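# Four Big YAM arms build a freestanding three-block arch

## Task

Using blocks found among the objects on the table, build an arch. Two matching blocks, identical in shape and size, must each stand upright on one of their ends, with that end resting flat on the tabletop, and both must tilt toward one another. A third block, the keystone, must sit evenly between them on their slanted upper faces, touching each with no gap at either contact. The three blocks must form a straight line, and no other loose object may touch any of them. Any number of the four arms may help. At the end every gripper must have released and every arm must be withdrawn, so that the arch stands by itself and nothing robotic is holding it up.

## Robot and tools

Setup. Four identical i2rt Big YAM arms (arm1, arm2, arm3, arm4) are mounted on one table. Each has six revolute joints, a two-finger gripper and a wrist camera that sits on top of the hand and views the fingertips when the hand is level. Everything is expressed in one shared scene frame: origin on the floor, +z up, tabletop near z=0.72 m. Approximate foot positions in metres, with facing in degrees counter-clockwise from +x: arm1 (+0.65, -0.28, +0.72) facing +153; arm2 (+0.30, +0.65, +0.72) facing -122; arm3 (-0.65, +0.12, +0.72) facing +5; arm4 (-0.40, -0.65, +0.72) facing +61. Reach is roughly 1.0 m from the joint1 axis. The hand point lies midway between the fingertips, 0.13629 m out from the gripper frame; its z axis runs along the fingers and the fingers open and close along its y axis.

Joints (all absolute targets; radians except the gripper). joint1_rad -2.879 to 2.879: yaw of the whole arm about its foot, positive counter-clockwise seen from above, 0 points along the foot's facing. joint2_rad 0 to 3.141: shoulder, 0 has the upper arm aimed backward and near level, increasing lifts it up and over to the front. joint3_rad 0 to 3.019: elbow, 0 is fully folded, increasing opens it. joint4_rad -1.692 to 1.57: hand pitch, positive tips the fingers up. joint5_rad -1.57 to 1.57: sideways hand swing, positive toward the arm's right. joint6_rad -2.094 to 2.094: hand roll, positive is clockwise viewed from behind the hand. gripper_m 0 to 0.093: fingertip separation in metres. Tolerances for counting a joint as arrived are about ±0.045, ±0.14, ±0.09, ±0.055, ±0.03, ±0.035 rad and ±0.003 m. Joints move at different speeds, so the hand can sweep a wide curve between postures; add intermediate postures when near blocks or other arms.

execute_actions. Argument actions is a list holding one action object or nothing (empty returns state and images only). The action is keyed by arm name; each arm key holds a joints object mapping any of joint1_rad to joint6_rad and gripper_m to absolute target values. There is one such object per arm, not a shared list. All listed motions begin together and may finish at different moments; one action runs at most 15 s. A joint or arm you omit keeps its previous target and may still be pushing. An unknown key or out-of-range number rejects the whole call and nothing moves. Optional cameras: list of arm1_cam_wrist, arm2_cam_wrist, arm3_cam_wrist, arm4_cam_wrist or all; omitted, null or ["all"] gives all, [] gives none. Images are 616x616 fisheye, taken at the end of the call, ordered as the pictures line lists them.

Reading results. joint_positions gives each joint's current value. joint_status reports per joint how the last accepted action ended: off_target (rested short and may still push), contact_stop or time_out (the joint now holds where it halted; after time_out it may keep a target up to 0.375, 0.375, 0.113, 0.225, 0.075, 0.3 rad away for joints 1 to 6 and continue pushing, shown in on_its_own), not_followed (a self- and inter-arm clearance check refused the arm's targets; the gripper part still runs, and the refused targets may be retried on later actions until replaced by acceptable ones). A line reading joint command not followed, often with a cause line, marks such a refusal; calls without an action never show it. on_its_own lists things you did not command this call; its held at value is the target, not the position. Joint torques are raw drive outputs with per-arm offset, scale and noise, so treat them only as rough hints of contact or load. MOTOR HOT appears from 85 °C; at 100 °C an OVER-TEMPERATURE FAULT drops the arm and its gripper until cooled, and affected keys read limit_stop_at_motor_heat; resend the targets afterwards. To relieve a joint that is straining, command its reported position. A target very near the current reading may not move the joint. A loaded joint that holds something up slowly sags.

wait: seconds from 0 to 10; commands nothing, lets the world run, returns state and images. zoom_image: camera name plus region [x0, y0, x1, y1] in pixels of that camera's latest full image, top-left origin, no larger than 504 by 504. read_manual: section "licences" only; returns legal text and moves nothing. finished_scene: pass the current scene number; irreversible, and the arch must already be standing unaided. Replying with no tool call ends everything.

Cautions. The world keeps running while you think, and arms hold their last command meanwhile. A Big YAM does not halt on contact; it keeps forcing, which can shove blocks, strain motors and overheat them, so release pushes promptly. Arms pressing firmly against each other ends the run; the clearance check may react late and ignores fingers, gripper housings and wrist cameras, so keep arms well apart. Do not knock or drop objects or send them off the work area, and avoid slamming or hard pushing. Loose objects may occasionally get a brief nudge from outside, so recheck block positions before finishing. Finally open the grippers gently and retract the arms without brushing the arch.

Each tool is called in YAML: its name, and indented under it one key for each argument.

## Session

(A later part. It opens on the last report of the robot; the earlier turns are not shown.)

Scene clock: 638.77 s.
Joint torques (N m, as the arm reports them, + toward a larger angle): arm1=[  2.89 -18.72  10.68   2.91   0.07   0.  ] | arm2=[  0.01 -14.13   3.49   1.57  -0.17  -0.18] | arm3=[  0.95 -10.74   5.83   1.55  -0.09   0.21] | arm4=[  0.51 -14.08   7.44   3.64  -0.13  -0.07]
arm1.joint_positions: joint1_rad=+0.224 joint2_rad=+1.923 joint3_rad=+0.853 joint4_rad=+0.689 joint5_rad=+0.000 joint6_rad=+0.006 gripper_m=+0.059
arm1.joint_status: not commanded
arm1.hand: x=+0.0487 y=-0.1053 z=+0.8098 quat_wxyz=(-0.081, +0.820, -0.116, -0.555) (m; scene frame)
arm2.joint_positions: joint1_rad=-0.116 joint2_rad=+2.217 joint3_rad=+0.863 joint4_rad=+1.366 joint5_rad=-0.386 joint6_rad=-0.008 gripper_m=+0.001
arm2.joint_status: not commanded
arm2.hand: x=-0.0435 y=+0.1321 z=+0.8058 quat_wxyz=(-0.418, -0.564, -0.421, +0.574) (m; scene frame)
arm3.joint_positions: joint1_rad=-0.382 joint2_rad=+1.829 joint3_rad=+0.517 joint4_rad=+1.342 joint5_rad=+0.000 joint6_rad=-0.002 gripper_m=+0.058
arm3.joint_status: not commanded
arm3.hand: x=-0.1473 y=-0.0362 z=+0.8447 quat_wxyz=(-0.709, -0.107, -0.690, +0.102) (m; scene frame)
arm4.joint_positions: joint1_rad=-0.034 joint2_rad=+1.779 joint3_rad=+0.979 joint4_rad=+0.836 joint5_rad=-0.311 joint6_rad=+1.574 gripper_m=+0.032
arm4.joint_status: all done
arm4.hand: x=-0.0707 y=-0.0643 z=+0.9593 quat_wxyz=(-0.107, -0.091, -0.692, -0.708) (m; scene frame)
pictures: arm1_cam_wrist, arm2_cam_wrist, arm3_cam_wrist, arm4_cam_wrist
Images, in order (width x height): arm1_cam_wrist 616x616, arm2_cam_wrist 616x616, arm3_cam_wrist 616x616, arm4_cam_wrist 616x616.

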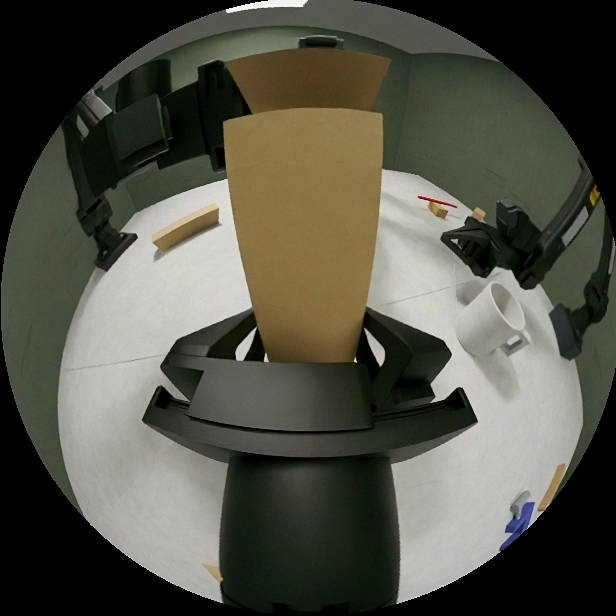

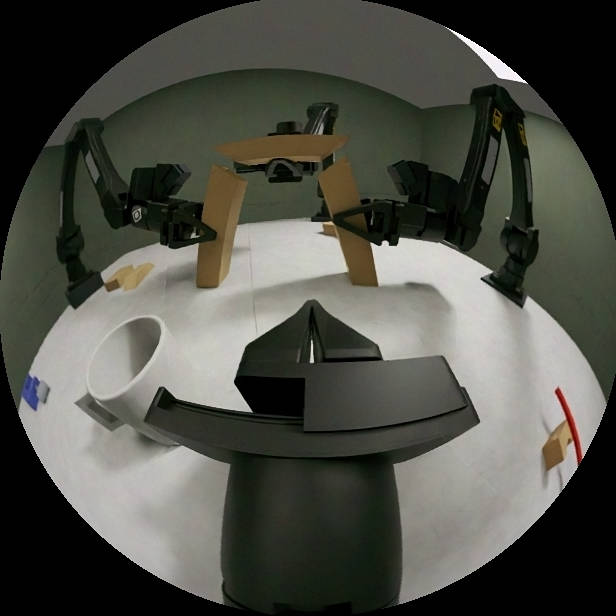

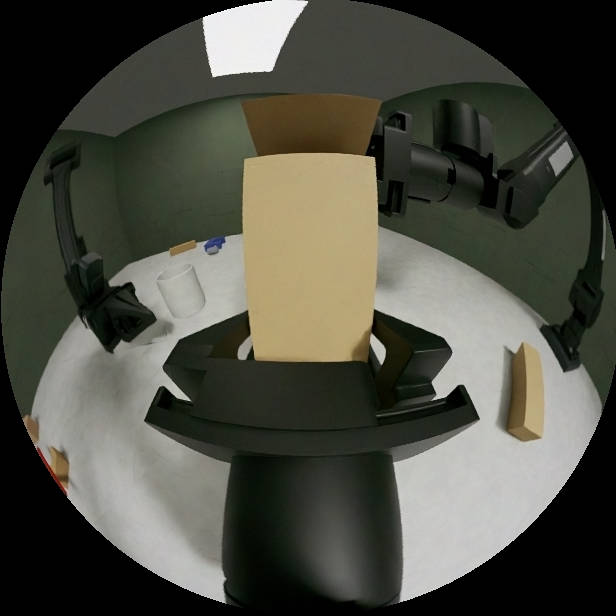

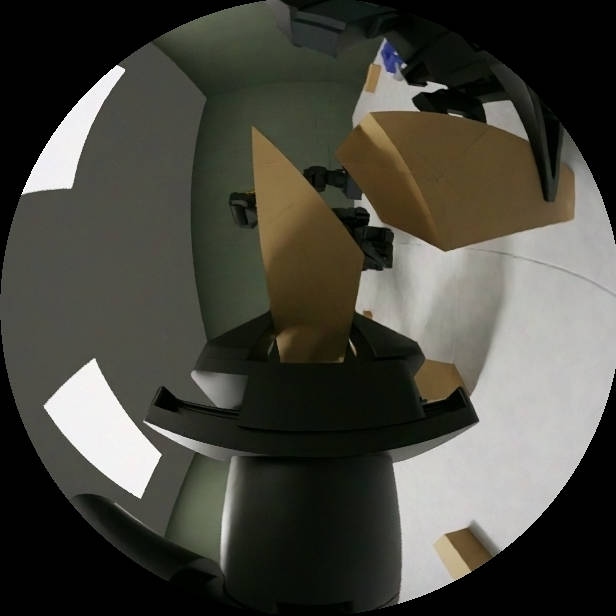

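execute_actions:
  actions:
    - {"arm4": {"joints": {"joint2_rad": 1.802, "joint3_rad": 0.968}}}

zoom_image:
  camera: "arm2_cam_wrist"
  region: [190, 110, 370, 220]

Scene clock: 646.87 s.
Joint torques (N m, as the arm reports them, + toward a larger angle): arm1=[  3.04 -18.63  10.71   2.86   0.05  -0.01] | arm2=[  0.14 -13.37   3.77   1.66  -0.09  -0.19] | arm3=[  0.47 -10.39   5.78   1.65  -0.09   0.17] | arm4=[  0.56 -14.75   7.33   3.47  -0.13  -0.08]
arm1.joint_positions: joint1_rad=+0.224 joint2_rad=+1.923 joint3_rad=+0.853 joint4_rad=+0.689 joint5_rad=+0.000 joint6_rad=+0.006 gripper_m=+0.059
arm1.joint_status: not commanded
arm1.hand: x=+0.0487 y=-0.1053 z=+0.8098 quat_wxyz=(-0.081, +0.820, -0.116, -0.555) (m; scene frame)
arm2.joint_positions: joint1_rad=-0.116 joint2_rad=+2.217 joint3_rad=+0.863 joint4_rad=+1.366 joint5_rad=-0.386 joint6_rad=-0.008 gripper_m=+0.001
arm2.joint_status: not commanded
arm2.hand: x=-0.0435 y=+0.1321 z=+0.8058 quat_wxyz=(-0.418, -0.564, -0.421, +0.574) (m; scene frame)
arm3.joint_positions: joint1_rad=-0.382 joint2_rad=+1.829 joint3_rad=+0.517 joint4_rad=+1.342 joint5_rad=+0.000 joint6_rad=-0.002 gripper_m=+0.058
arm3.joint_status: not commanded
arm3.hand: x=-0.1473 y=-0.0362 z=+0.8447 quat_wxyz=(-0.709, -0.107, -0.690, +0.102) (m; scene frame)
arm4.joint_positions: joint1_rad=-0.034 joint2_rad=+1.809 joint3_rad=+0.968 joint4_rad=+0.839 joint5_rad=-0.311 joint6_rad=+1.574 gripper_m=+0.032
arm4.joint_status: all done
arm4.hand: x=-0.0709 y=-0.0652 z=+0.9353 quat_wxyz=(-0.102, -0.097, -0.704, -0.696) (m; scene frame)
pictures: arm1_cam_wrist, arm2_cam_wrist, arm3_cam_wrist, arm4_cam_wrist
Images, in order (width x height): arm1_cam_wrist 616x616, arm2_cam_wrist 616x616, arm3_cam_wrist 616x616, arm4_cam_wrist 616x616.

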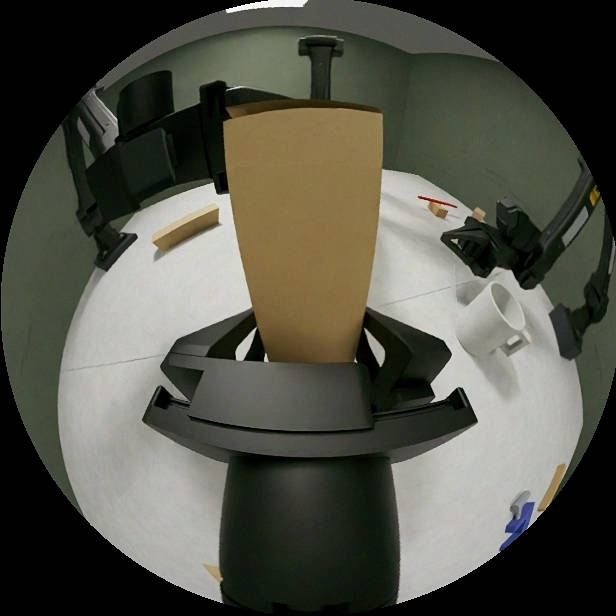

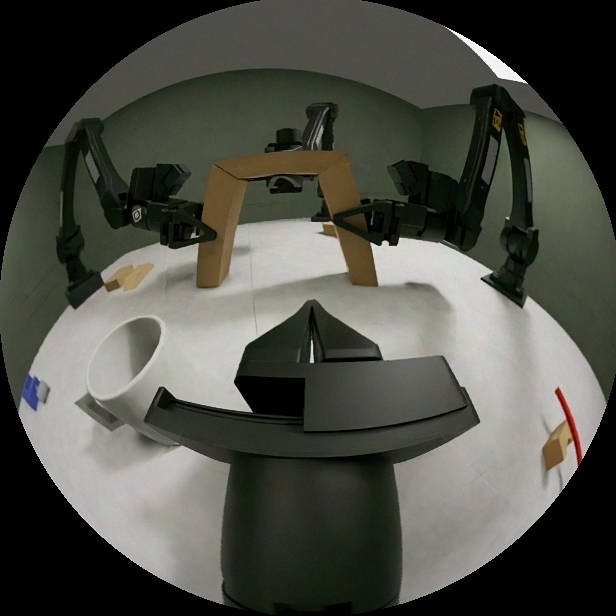

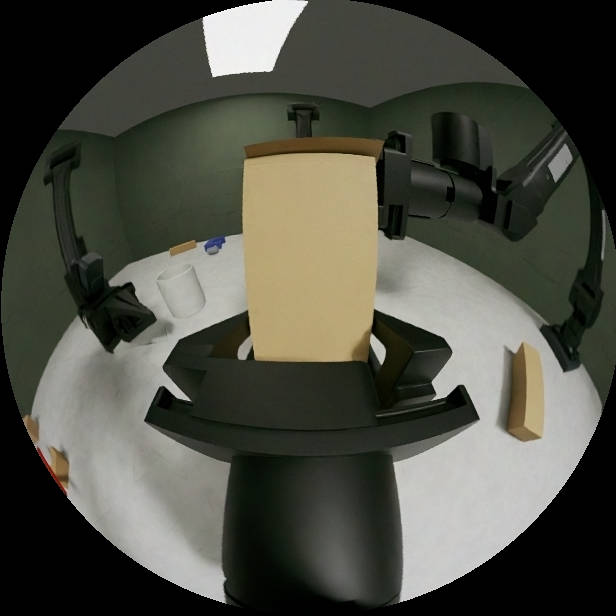

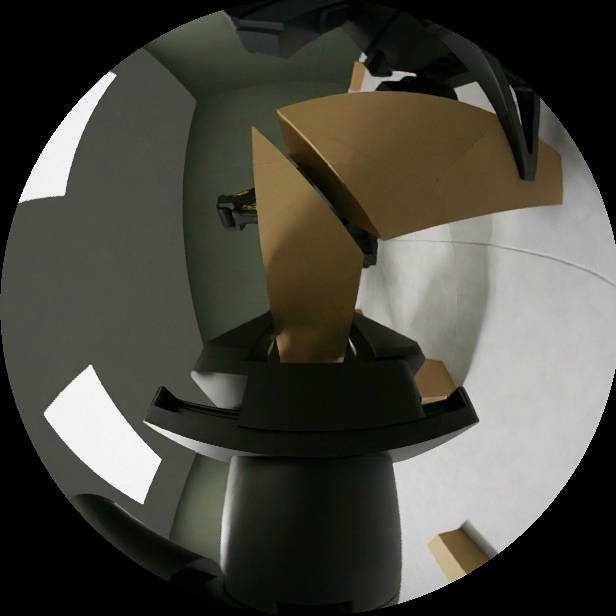

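Region (190, 110, 370, 220) of arm2_cam_wrist's 616x616 image, scaled by 2.800, with more detail than that image has.

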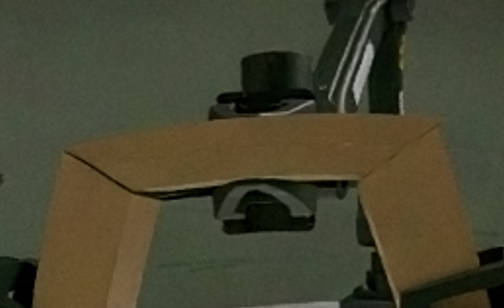

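execute_actions:
  actions:
    - {"arm4": {"joints": {"joint1_rad": -0.044, "joint4_rad": 0.9}}, "arm1": {"joints": {"joint1_rad": 0.215}}}

zoom_image:
  camera: "arm2_cam_wrist"
  region: [180, 120, 400, 300]

Scene clock: 659.97 s.
Joint torques (N m, as the arm reports them, + toward a larger angle): arm1=[  1.19 -18.78  10.64   2.84   0.04  -0.01] | arm2=[  0.2  -13.09   3.67   1.73  -0.12  -0.18] | arm3=[  0.88 -10.76   5.85   1.56  -0.06   0.16] | arm4=[ -0.73 -14.69   7.35   3.62  -0.12  -0.07]
arm1.joint_positions: joint1_rad=+0.224 joint2_rad=+1.923 joint3_rad=+0.853 joint4_rad=+0.689 joint5_rad=+0.000 joint6_rad=+0.006 gripper_m=+0.059
arm1.joint_status: all done
arm1.hand: x=+0.0487 y=-0.1053 z=+0.8098 quat_wxyz=(-0.081, +0.820, -0.116, -0.555) (m; scene frame)
arm2.joint_positions: joint1_rad=-0.116 joint2_rad=+2.217 joint3_rad=+0.863 joint4_rad=+1.366 joint5_rad=-0.386 joint6_rad=-0.008 gripper_m=+0.001
arm2.joint_status: not commanded
arm2.hand: x=-0.0435 y=+0.1321 z=+0.8058 quat_wxyz=(-0.418, -0.564, -0.421, +0.574) (m; scene frame)
arm3.joint_positions: joint1_rad=-0.382 joint2_rad=+1.829 joint3_rad=+0.517 joint4_rad=+1.342 joint5_rad=+0.000 joint6_rad=-0.002 gripper_m=+0.058
arm3.joint_status: not commanded
arm3.hand: x=-0.1473 y=-0.0362 z=+0.8447 quat_wxyz=(-0.709, -0.107, -0.690, +0.102) (m; scene frame)
arm4.joint_positions: joint1_rad=-0.034 joint2_rad=+1.809 joint3_rad=+0.968 joint4_rad=+0.866 joint5_rad=-0.311 joint6_rad=+1.574 gripper_m=+0.032
arm4.joint_status: all done
arm4.hand: x=-0.0710 y=-0.0652 z=+0.9417 quat_wxyz=(-0.106, -0.093, -0.696, -0.704) (m; scene frame)
pictures: arm1_cam_wrist, arm2_cam_wrist, arm3_cam_wrist, arm4_cam_wrist
Images, in order (width x height): arm1_cam_wrist 616x616, arm2_cam_wrist 616x616, arm3_cam_wrist 616x616, arm4_cam_wrist 616x616.

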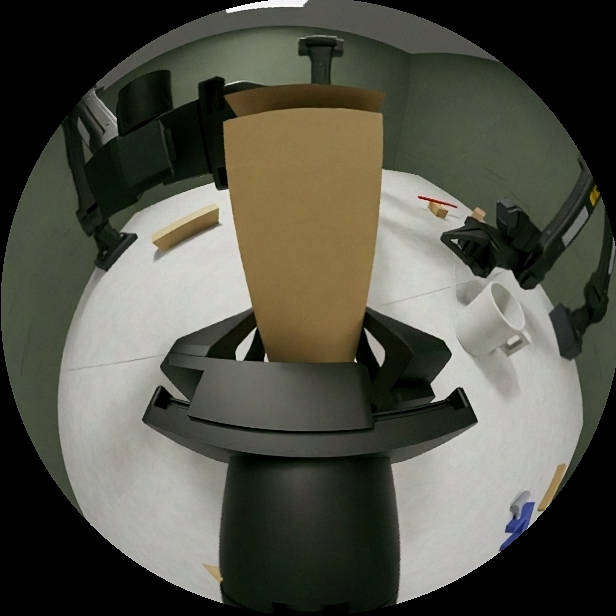

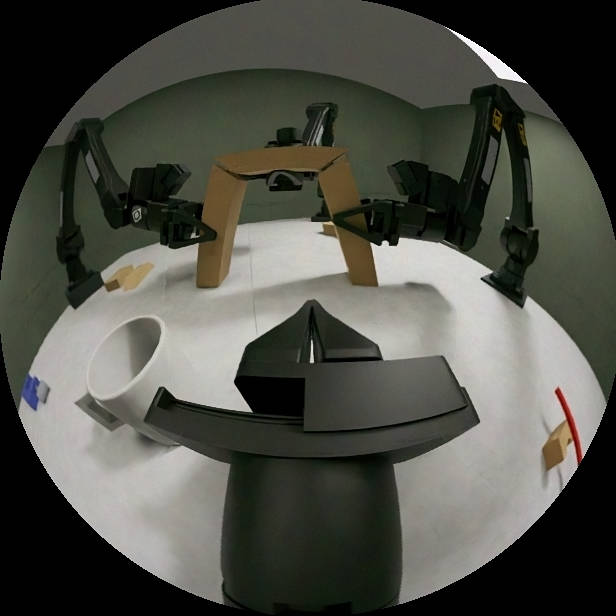

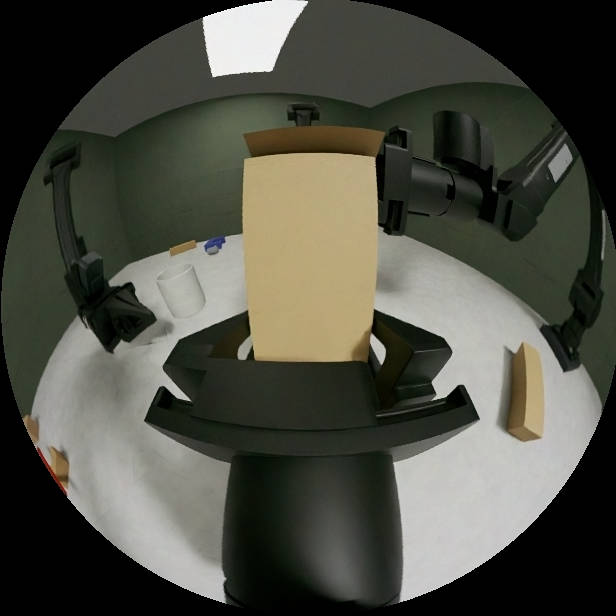

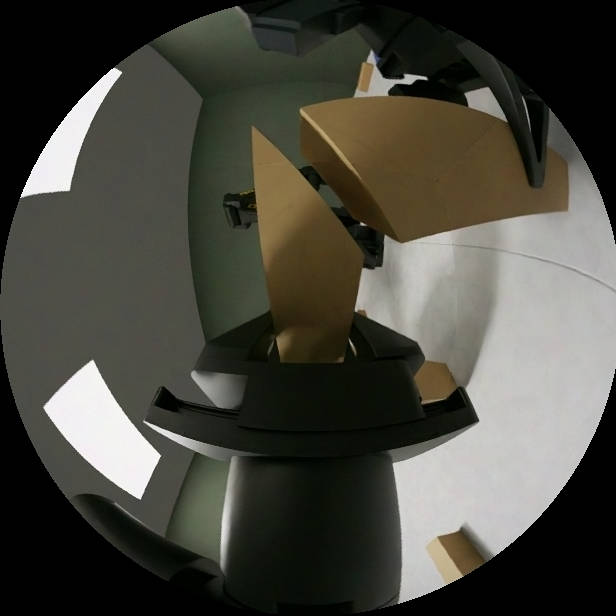

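Region (180, 120, 400, 300) of arm2_cam_wrist's 616x616 image, scaled by 2.291, with more detail than that image has; it fills the top 412 rows of this view, and the rest is white.

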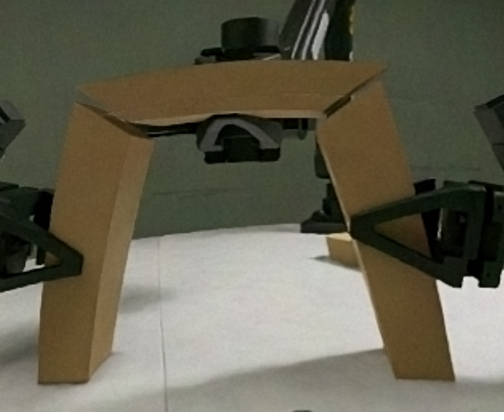

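execute_actions:
  actions:
    - {"arm4": {"joints": {"joint1_rad": -0.036, "joint2_rad": 1.82, "joint4_rad": 0.92, "joint5_rad": -0.285}}}

zoom_image:
  camera: "arm2_cam_wrist"
  region: [190, 110, 370, 220]

Scene clock: 666.83 s.
Joint torques (N m, as the arm reports them, + toward a larger angle): arm1=[  1.38 -18.91  10.65   2.95   0.04  -0.03] | arm2=[  0.04 -13.14   3.7    1.8   -0.12  -0.19] | arm3=[  0.83 -11.09   5.77   1.57  -0.1    0.13] | arm4=[  0.08 -14.07   7.3    3.66   0.24  -0.07]
arm1.joint_positions: joint1_rad=+0.224 joint2_rad=+1.923 joint3_rad=+0.853 joint4_rad=+0.689 joint5_rad=+0.000 joint6_rad=+0.006 gripper_m=+0.059
arm1.joint_status: not commanded
arm1.hand: x=+0.0487 y=-0.1053 z=+0.8098 quat_wxyz=(-0.081, +0.820, -0.116, -0.555) (m; scene frame)
arm2.joint_positions: joint1_rad=-0.116 joint2_rad=+2.217 joint3_rad=+0.863 joint4_rad=+1.366 joint5_rad=-0.386 joint6_rad=-0.008 gripper_m=+0.001
arm2.joint_status: not commanded
arm2.hand: x=-0.0435 y=+0.1321 z=+0.8058 quat_wxyz=(-0.418, -0.564, -0.421, +0.574) (m; scene frame)
arm3.joint_positions: joint1_rad=-0.382 joint2_rad=+1.829 joint3_rad=+0.517 joint4_rad=+1.342 joint5_rad=+0.000 joint6_rad=-0.002 gripper_m=+0.058
arm3.joint_status: not commanded
arm3.hand: x=-0.1473 y=-0.0362 z=+0.8447 quat_wxyz=(-0.709, -0.107, -0.690, +0.102) (m; scene frame)
arm4.joint_positions: joint1_rad=-0.034 joint2_rad=+1.821 joint3_rad=+0.968 joint4_rad=+0.886 joint5_rad=-0.290 joint6_rad=+1.574 gripper_m=+0.032
arm4.joint_status: all done
arm4.hand: x=-0.0671 y=-0.0657 z=+0.9382 quat_wxyz=(-0.114, -0.099, -0.692, -0.706) (m; scene frame)
pictures: arm1_cam_wrist, arm2_cam_wrist, arm3_cam_wrist, arm4_cam_wrist
Images, in order (width x height): arm1_cam_wrist 616x616, arm2_cam_wrist 616x616, arm3_cam_wrist 616x616, arm4_cam_wrist 616x616.

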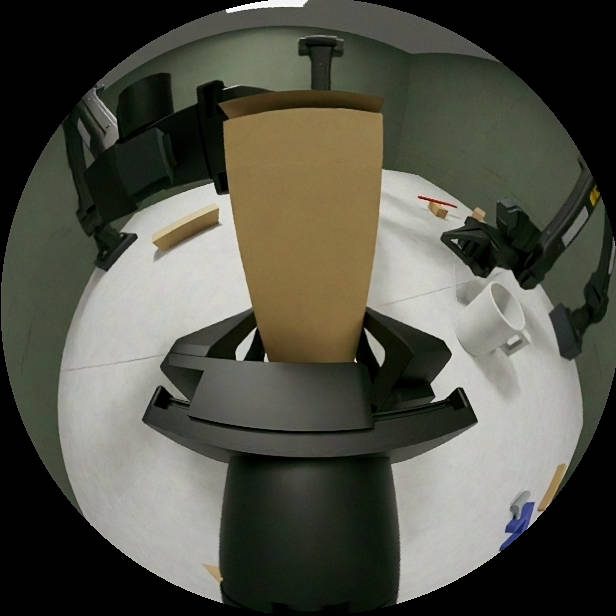

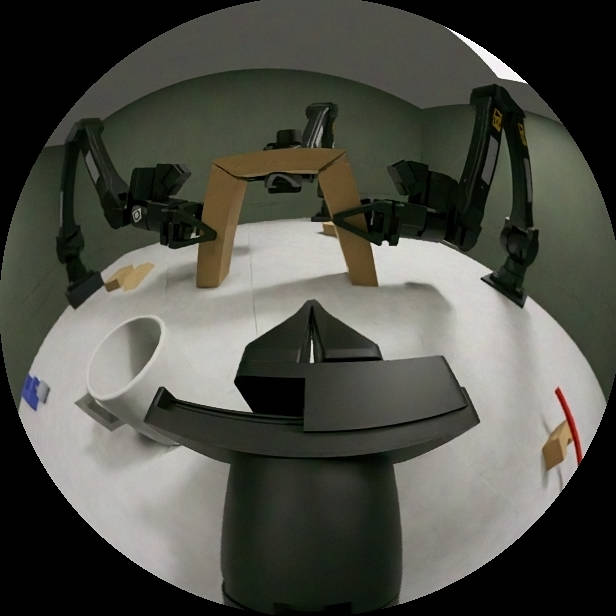

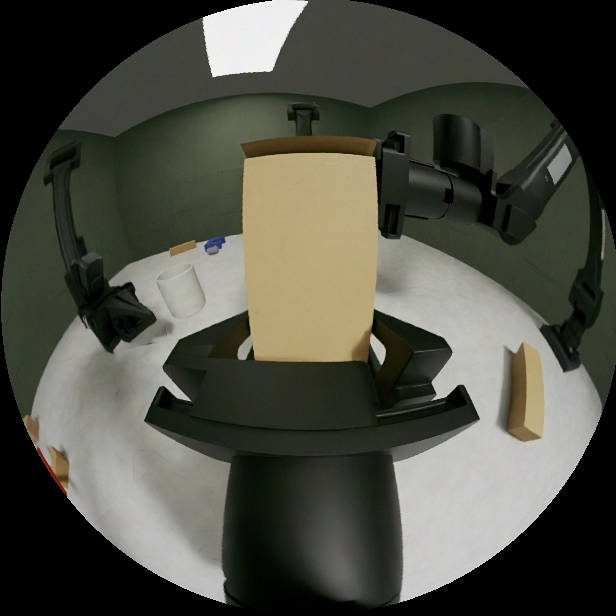

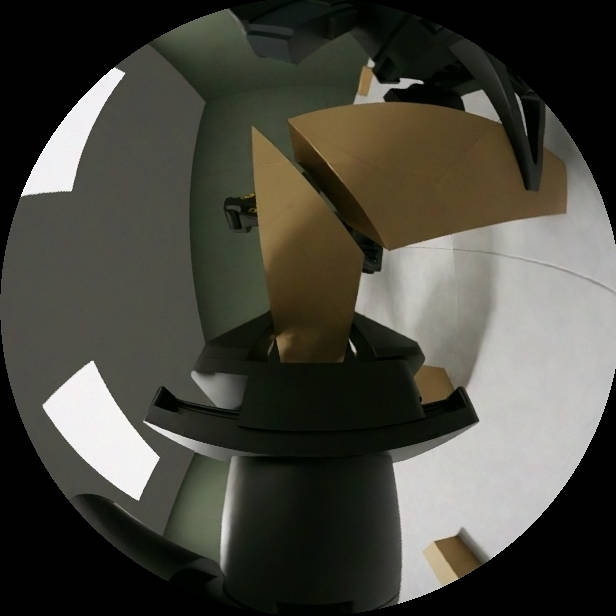

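Region (190, 110, 370, 220) of arm2_cam_wrist's 616x616 image, scaled by 2.800, with more detail than that image has.

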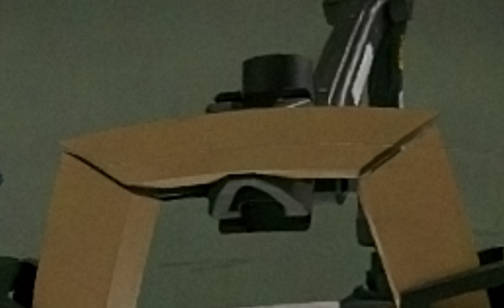

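execute_actions:
  actions:
    - {"arm4": {"joints": {"joint2_rad": 1.835, "joint4_rad": 0.932}}}

zoom_image:
  camera: "arm2_cam_wrist"
  region: [190, 110, 370, 220]

Scene clock: 669.33 s.
Joint torques (N m, as the arm reports them, + toward a larger angle): arm1=[  1.33 -18.88  10.74   2.84   0.05   0.01] | arm2=[  0.21 -13.75   3.86   1.64  -0.17  -0.16] | arm3=[  0.76 -10.49   5.93   1.62  -0.06   0.15] | arm4=[  0.08 -14.09   7.21   3.45   0.23  -0.06]
arm1.joint_positions: joint1_rad=+0.224 joint2_rad=+1.923 joint3_rad=+0.853 joint4_rad=+0.689 joint5_rad=+0.000 joint6_rad=+0.006 gripper_m=+0.059
arm1.joint_status: not commanded
arm1.hand: x=+0.0487 y=-0.1053 z=+0.8098 quat_wxyz=(-0.081, +0.820, -0.116, -0.555) (m; scene frame)
arm2.joint_positions: joint1_rad=-0.116 joint2_rad=+2.217 joint3_rad=+0.863 joint4_rad=+1.366 joint5_rad=-0.386 joint6_rad=-0.008 gripper_m=+0.001
arm2.joint_status: not commanded
arm2.hand: x=-0.0435 y=+0.1321 z=+0.8058 quat_wxyz=(-0.418, -0.564, -0.421, +0.574) (m; scene frame)
arm3.joint_positions: joint1_rad=-0.382 joint2_rad=+1.829 joint3_rad=+0.517 joint4_rad=+1.342 joint5_rad=+0.000 joint6_rad=-0.002 gripper_m=+0.058
arm3.joint_status: not commanded
arm3.hand: x=-0.1473 y=-0.0362 z=+0.8447 quat_wxyz=(-0.709, -0.107, -0.690, +0.102) (m; scene frame)
arm4.joint_positions: joint1_rad=-0.034 joint2_rad=+1.833 joint3_rad=+0.968 joint4_rad=+0.902 joint5_rad=-0.290 joint6_rad=+1.574 gripper_m=+0.032
arm4.joint_status: all done
arm4.hand: x=-0.0667 y=-0.0652 z=+0.9351 quat_wxyz=(-0.115, -0.098, -0.691, -0.707) (m; scene frame)
pictures: arm1_cam_wrist, arm2_cam_wrist, arm3_cam_wrist, arm4_cam_wrist
Images, in order (width x height): arm1_cam_wrist 616x616, arm2_cam_wrist 616x616, arm3_cam_wrist 616x616, arm4_cam_wrist 616x616.

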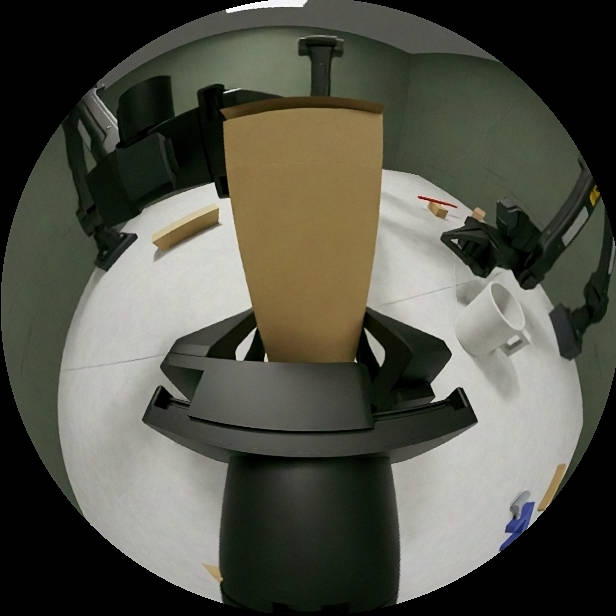

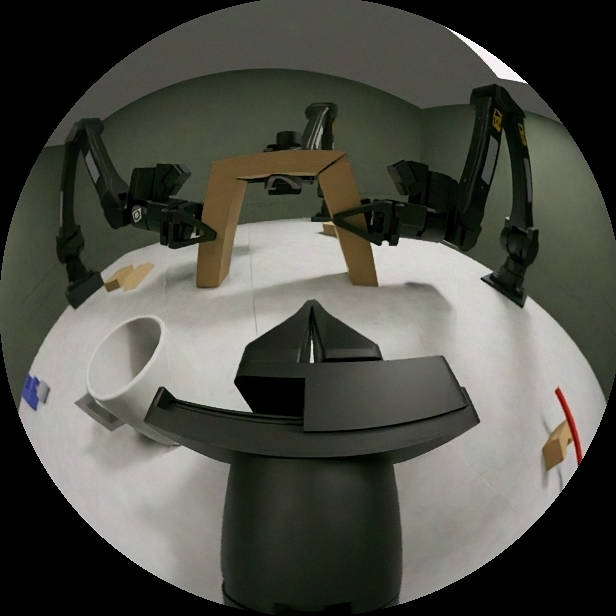

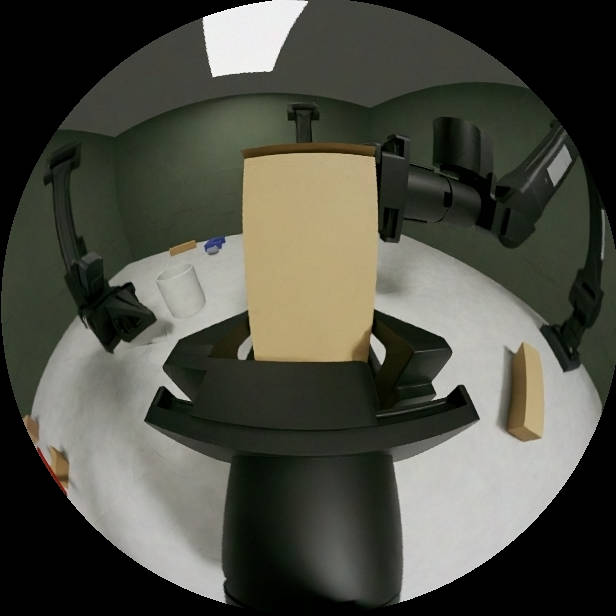

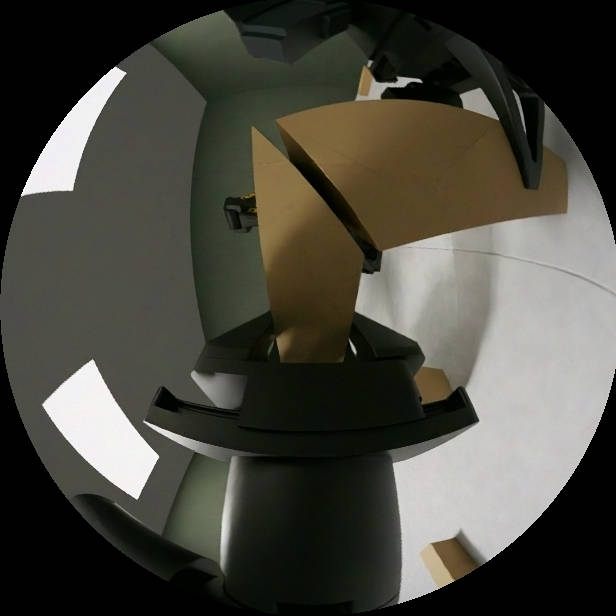

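Region (190, 110, 370, 220) of arm2_cam_wrist's 616x616 image, scaled by 2.800, with more detail than that image has.

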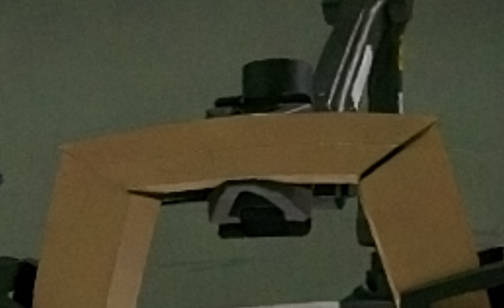

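execute_actions:
  actions:
    - {"arm4": {"joints": {"joint2_rad": 1.843}}}

zoom_image:
  camera: "arm2_cam_wrist"
  region: [180, 120, 400, 300]

Scene clock: 671.67 s.
Joint torques (N m, as the arm reports them, + toward a larger angle): arm1=[  1.55 -18.54  10.78   2.8    0.03   0.01] | arm2=[  0.38 -13.05   3.52   1.68  -0.12  -0.21] | arm3=[  1.03 -10.65   5.99   1.71  -0.1    0.12] | arm4=[  0.04 -13.5    7.21   3.28   0.24  -0.07]
arm1.joint_positions: joint1_rad=+0.224 joint2_rad=+1.923 joint3_rad=+0.853 joint4_rad=+0.689 joint5_rad=+0.000 joint6_rad=+0.006 gripper_m=+0.059
arm1.joint_status: not commanded
arm1.hand: x=+0.0487 y=-0.1053 z=+0.8098 quat_wxyz=(-0.081, +0.820, -0.116, -0.555) (m; scene frame)
arm2.joint_positions: joint1_rad=-0.116 joint2_rad=+2.217 joint3_rad=+0.863 joint4_rad=+1.366 joint5_rad=-0.386 joint6_rad=-0.008 gripper_m=+0.001
arm2.joint_status: not commanded
arm2.hand: x=-0.0435 y=+0.1321 z=+0.8058 quat_wxyz=(-0.418, -0.564, -0.421, +0.574) (m; scene frame)
arm3.joint_positions: joint1_rad=-0.382 joint2_rad=+1.829 joint3_rad=+0.517 joint4_rad=+1.342 joint5_rad=+0.000 joint6_rad=-0.002 gripper_m=+0.058
arm3.joint_status: not commanded
arm3.hand: x=-0.1473 y=-0.0362 z=+0.8447 quat_wxyz=(-0.709, -0.107, -0.690, +0.102) (m; scene frame)
arm4.joint_positions: joint1_rad=-0.034 joint2_rad=+1.834 joint3_rad=+0.968 joint4_rad=+0.905 joint5_rad=-0.290 joint6_rad=+1.574 gripper_m=+0.032
arm4.joint_status: all done
arm4.hand: x=-0.0667 y=-0.0651 z=+0.9349 quat_wxyz=(-0.115, -0.098, -0.690, -0.708) (m; scene frame)
pictures: arm1_cam_wrist, arm2_cam_wrist, arm3_cam_wrist, arm4_cam_wrist
Images, in order (width x height): arm1_cam_wrist 616x616, arm2_cam_wrist 616x616, arm3_cam_wrist 616x616, arm4_cam_wrist 616x616.

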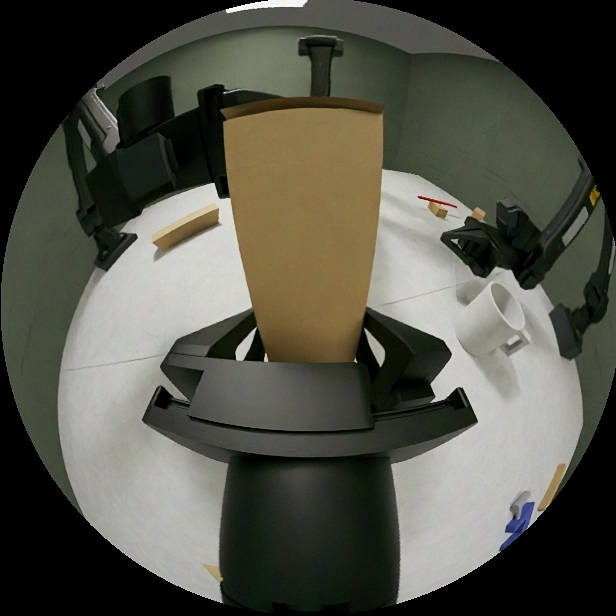

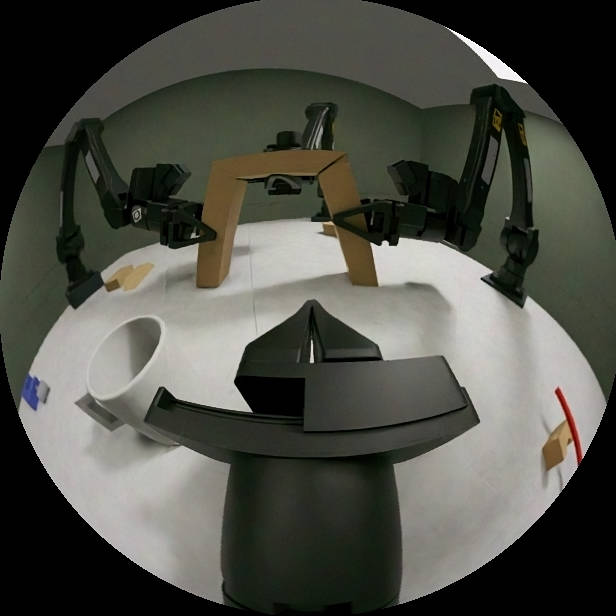

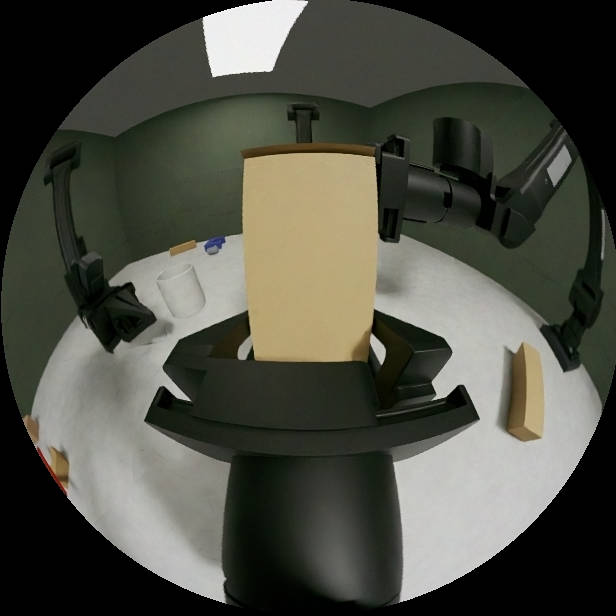

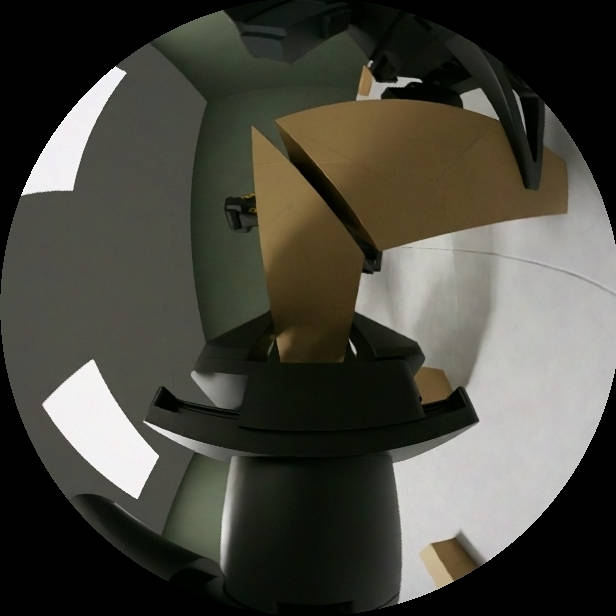

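Region (180, 120, 400, 300) of arm2_cam_wrist's 616x616 image, scaled by 2.291, with more detail than that image has; it fills the top 412 rows of this view, and the rest is white.

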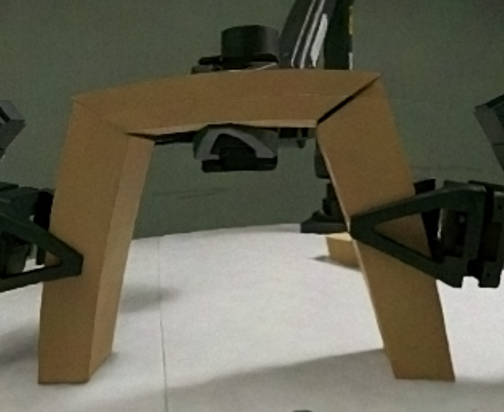

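execute_actions:
  actions:
    - {"arm1": {"joints": {"gripper_m": 0.066}}, "arm3": {"joints": {"gripper_m": 0.066}}}

zoom_image:
  camera: "arm2_cam_wrist"
  region: [180, 120, 400, 300]

Scene clock: 677.20 s.
Joint torques (N m, as the arm reports them, + toward a larger angle): arm1=[  1.23 -19.02   9.79   2.14  -0.04  -0.01] | arm2=[ -0.57 -14.03   3.68   1.69  -0.13  -0.18] | arm3=[  0.23 -10.88   5.25   1.69  -0.08   0.16] | arm4=[ -0.02 -13.67   7.18   3.27   0.23  -0.07]
arm1.joint_positions: joint1_rad=+0.222 joint2_rad=+1.923 joint3_rad=+0.866 joint4_rad=+0.710 joint5_rad=+0.002 joint6_rad=+0.006 gripper_m=+0.066
arm1.joint_status: all done
arm1.hand: x=+0.0420 y=-0.1022 z=+0.8198 quat_wxyz=(-0.083, +0.810, -0.116, -0.568) (m; scene frame)
arm2.joint_positions: joint1_rad=-0.116 joint2_rad=+2.217 joint3_rad=+0.863 joint4_rad=+1.366 joint5_rad=-0.386 joint6_rad=-0.008 gripper_m=+0.001
arm2.joint_status: not commanded
arm2.hand: x=-0.0435 y=+0.1321 z=+0.8058 quat_wxyz=(-0.418, -0.564, -0.421, +0.574) (m; scene frame)
arm3.joint_positions: joint1_rad=-0.382 joint2_rad=+1.829 joint3_rad=+0.525 joint4_rad=+1.342 joint5_rad=+0.000 joint6_rad=-0.002 gripper_m=+0.066
arm3.joint_status: all done
arm3.hand: x=-0.1444 y=-0.0369 z=+0.8474 quat_wxyz=(-0.712, -0.106, -0.687, +0.103) (m; scene frame)
arm4.joint_positions: joint1_rad=-0.034 joint2_rad=+1.835 joint3_rad=+0.968 joint4_rad=+0.905 joint5_rad=-0.290 joint6_rad=+1.574 gripper_m=+0.032
arm4.joint_status: not commanded
arm4.hand: x=-0.0666 y=-0.0651 z=+0.9343 quat_wxyz=(-0.115, -0.098, -0.690, -0.708) (m; scene frame)
pictures: arm1_cam_wrist, arm2_cam_wrist, arm3_cam_wrist, arm4_cam_wrist
Images, in order (width x height): arm1_cam_wrist 616x616, arm2_cam_wrist 616x616, arm3_cam_wrist 616x616, arm4_cam_wrist 616x616.

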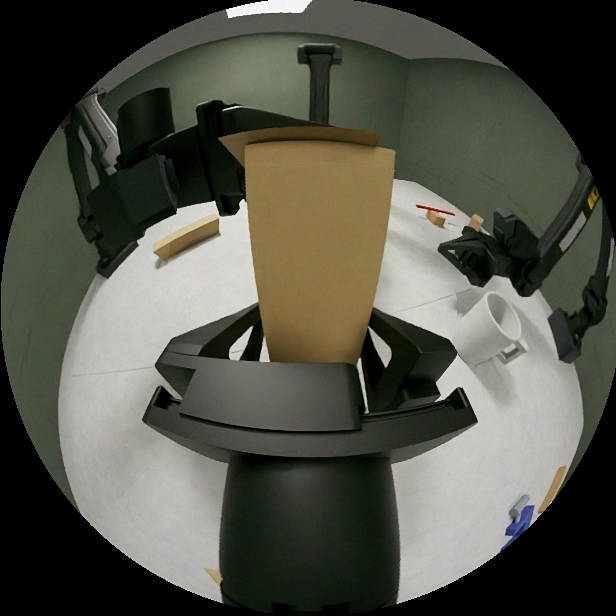

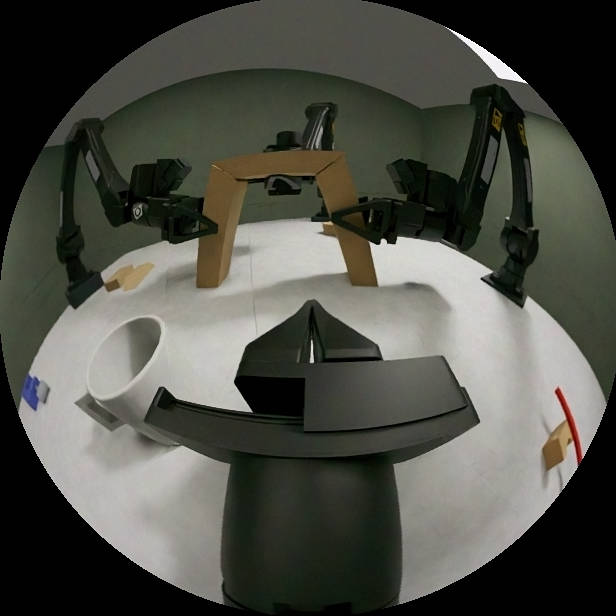

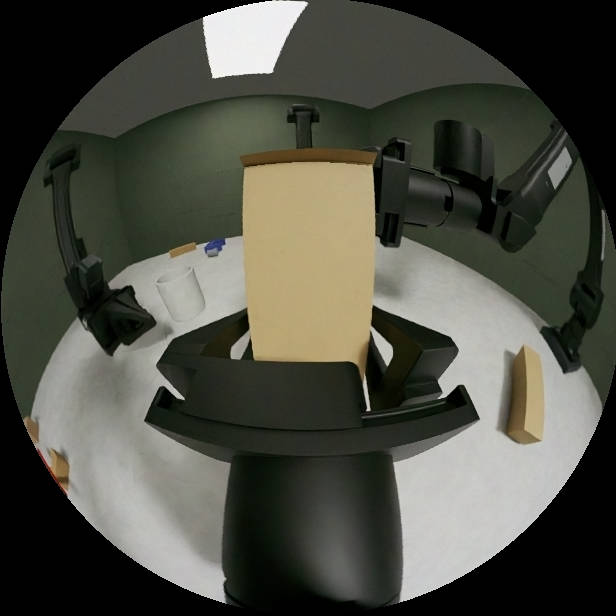

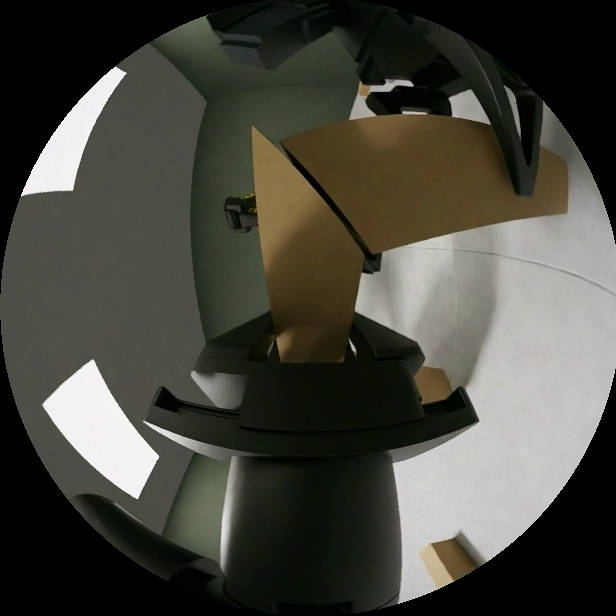

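Region (180, 120, 400, 300) of arm2_cam_wrist's 616x616 image, scaled by 2.291, with more detail than that image has; it fills the top 412 rows of this view, and the rest is white.

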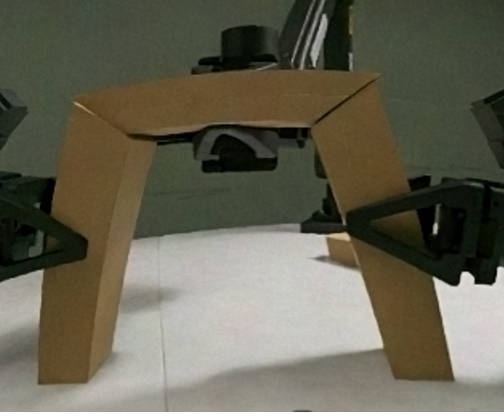

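execute_actions:
  actions:
    - {"arm1": {"joints": {"joint1_rad": 0.207}}, "arm3": {"joints": {"gripper_m": 0.04}}}
  cameras: ["arm1_cam_wrist", "arm2_cam_wrist", "arm3_cam_wrist"]

Scene clock: 691.73 s.
Joint torques (N m, as the arm reports them, + toward a larger angle): arm1=[  0.83 -18.75   9.83   2.14  -0.04  -0.01] | arm2=[  0.48 -13.33   3.52   1.72  -0.09  -0.23] | arm3=[  1.02 -10.85   5.21   1.68  -0.12   0.15] | arm4=[  0.09 -13.66   7.22   3.28   0.24  -0.07]
arm1.joint_positions: joint1_rad=+0.220 joint2_rad=+1.923 joint3_rad=+0.866 joint4_rad=+0.710 joint5_rad=+0.002 joint6_rad=+0.006 gripper_m=+0.066
arm1.joint_status: all done
arm1.hand: x=+0.0424 y=-0.1010 z=+0.8198 quat_wxyz=(-0.084, +0.810, -0.117, -0.568) (m; scene frame)
arm2.joint_positions: joint1_rad=-0.116 joint2_rad=+2.217 joint3_rad=+0.863 joint4_rad=+1.366 joint5_rad=-0.386 joint6_rad=-0.008 gripper_m=+0.001
arm2.joint_status: not commanded
arm2.hand: x=-0.0435 y=+0.1321 z=+0.8058 quat_wxyz=(-0.418, -0.564, -0.421, +0.574) (m; scene frame)
arm3.joint_positions: joint1_rad=-0.382 joint2_rad=+1.829 joint3_rad=+0.525 joint4_rad=+1.342 joint5_rad=+0.000 joint6_rad=-0.001 gripper_m=+0.058
arm3.joint_status: gripper_m off_target (ended at +0.058, target +0.040)
arm3.hand: x=-0.1444 y=-0.0369 z=+0.8474 quat_wxyz=(-0.711, -0.106, -0.687, +0.103) (m; scene frame)
arm4.joint_positions: joint1_rad=-0.034 joint2_rad=+1.835 joint3_rad=+0.968 joint4_rad=+0.905 joint5_rad=-0.290 joint6_rad=+1.574 gripper_m=+0.032
arm4.joint_status: not commanded
arm4.hand: x=-0.0666 y=-0.0651 z=+0.9343 quat_wxyz=(-0.115, -0.098, -0.690, -0.708) (m; scene frame)
pictures: arm1_cam_wrist, arm2_cam_wrist, arm3_cam_wrist
Images, in order (width x height): arm1_cam_wrist 616x616, arm2_cam_wrist 616x616, arm3_cam_wrist 616x616.

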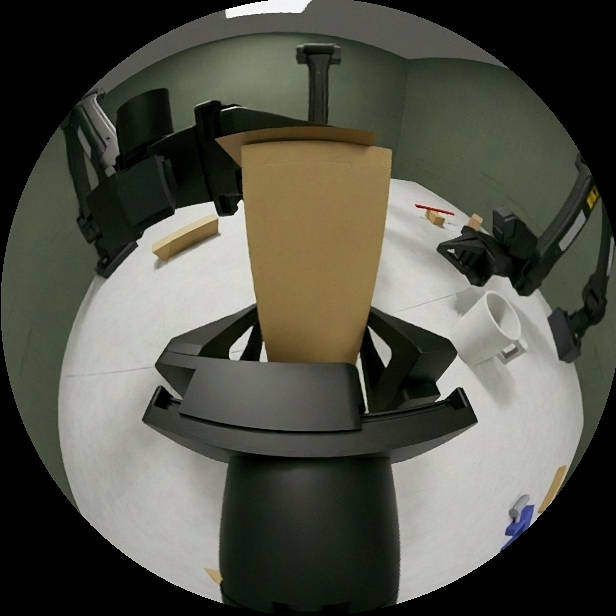

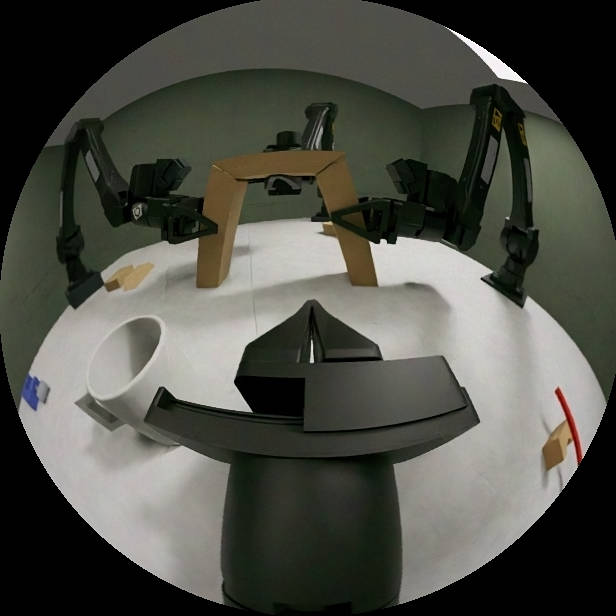

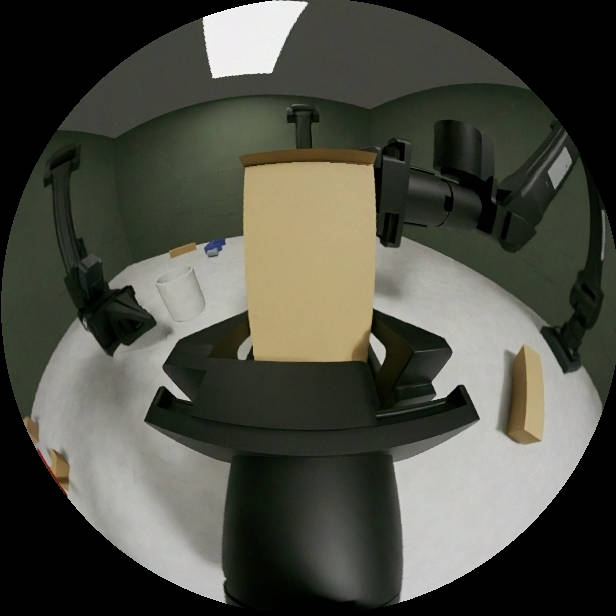

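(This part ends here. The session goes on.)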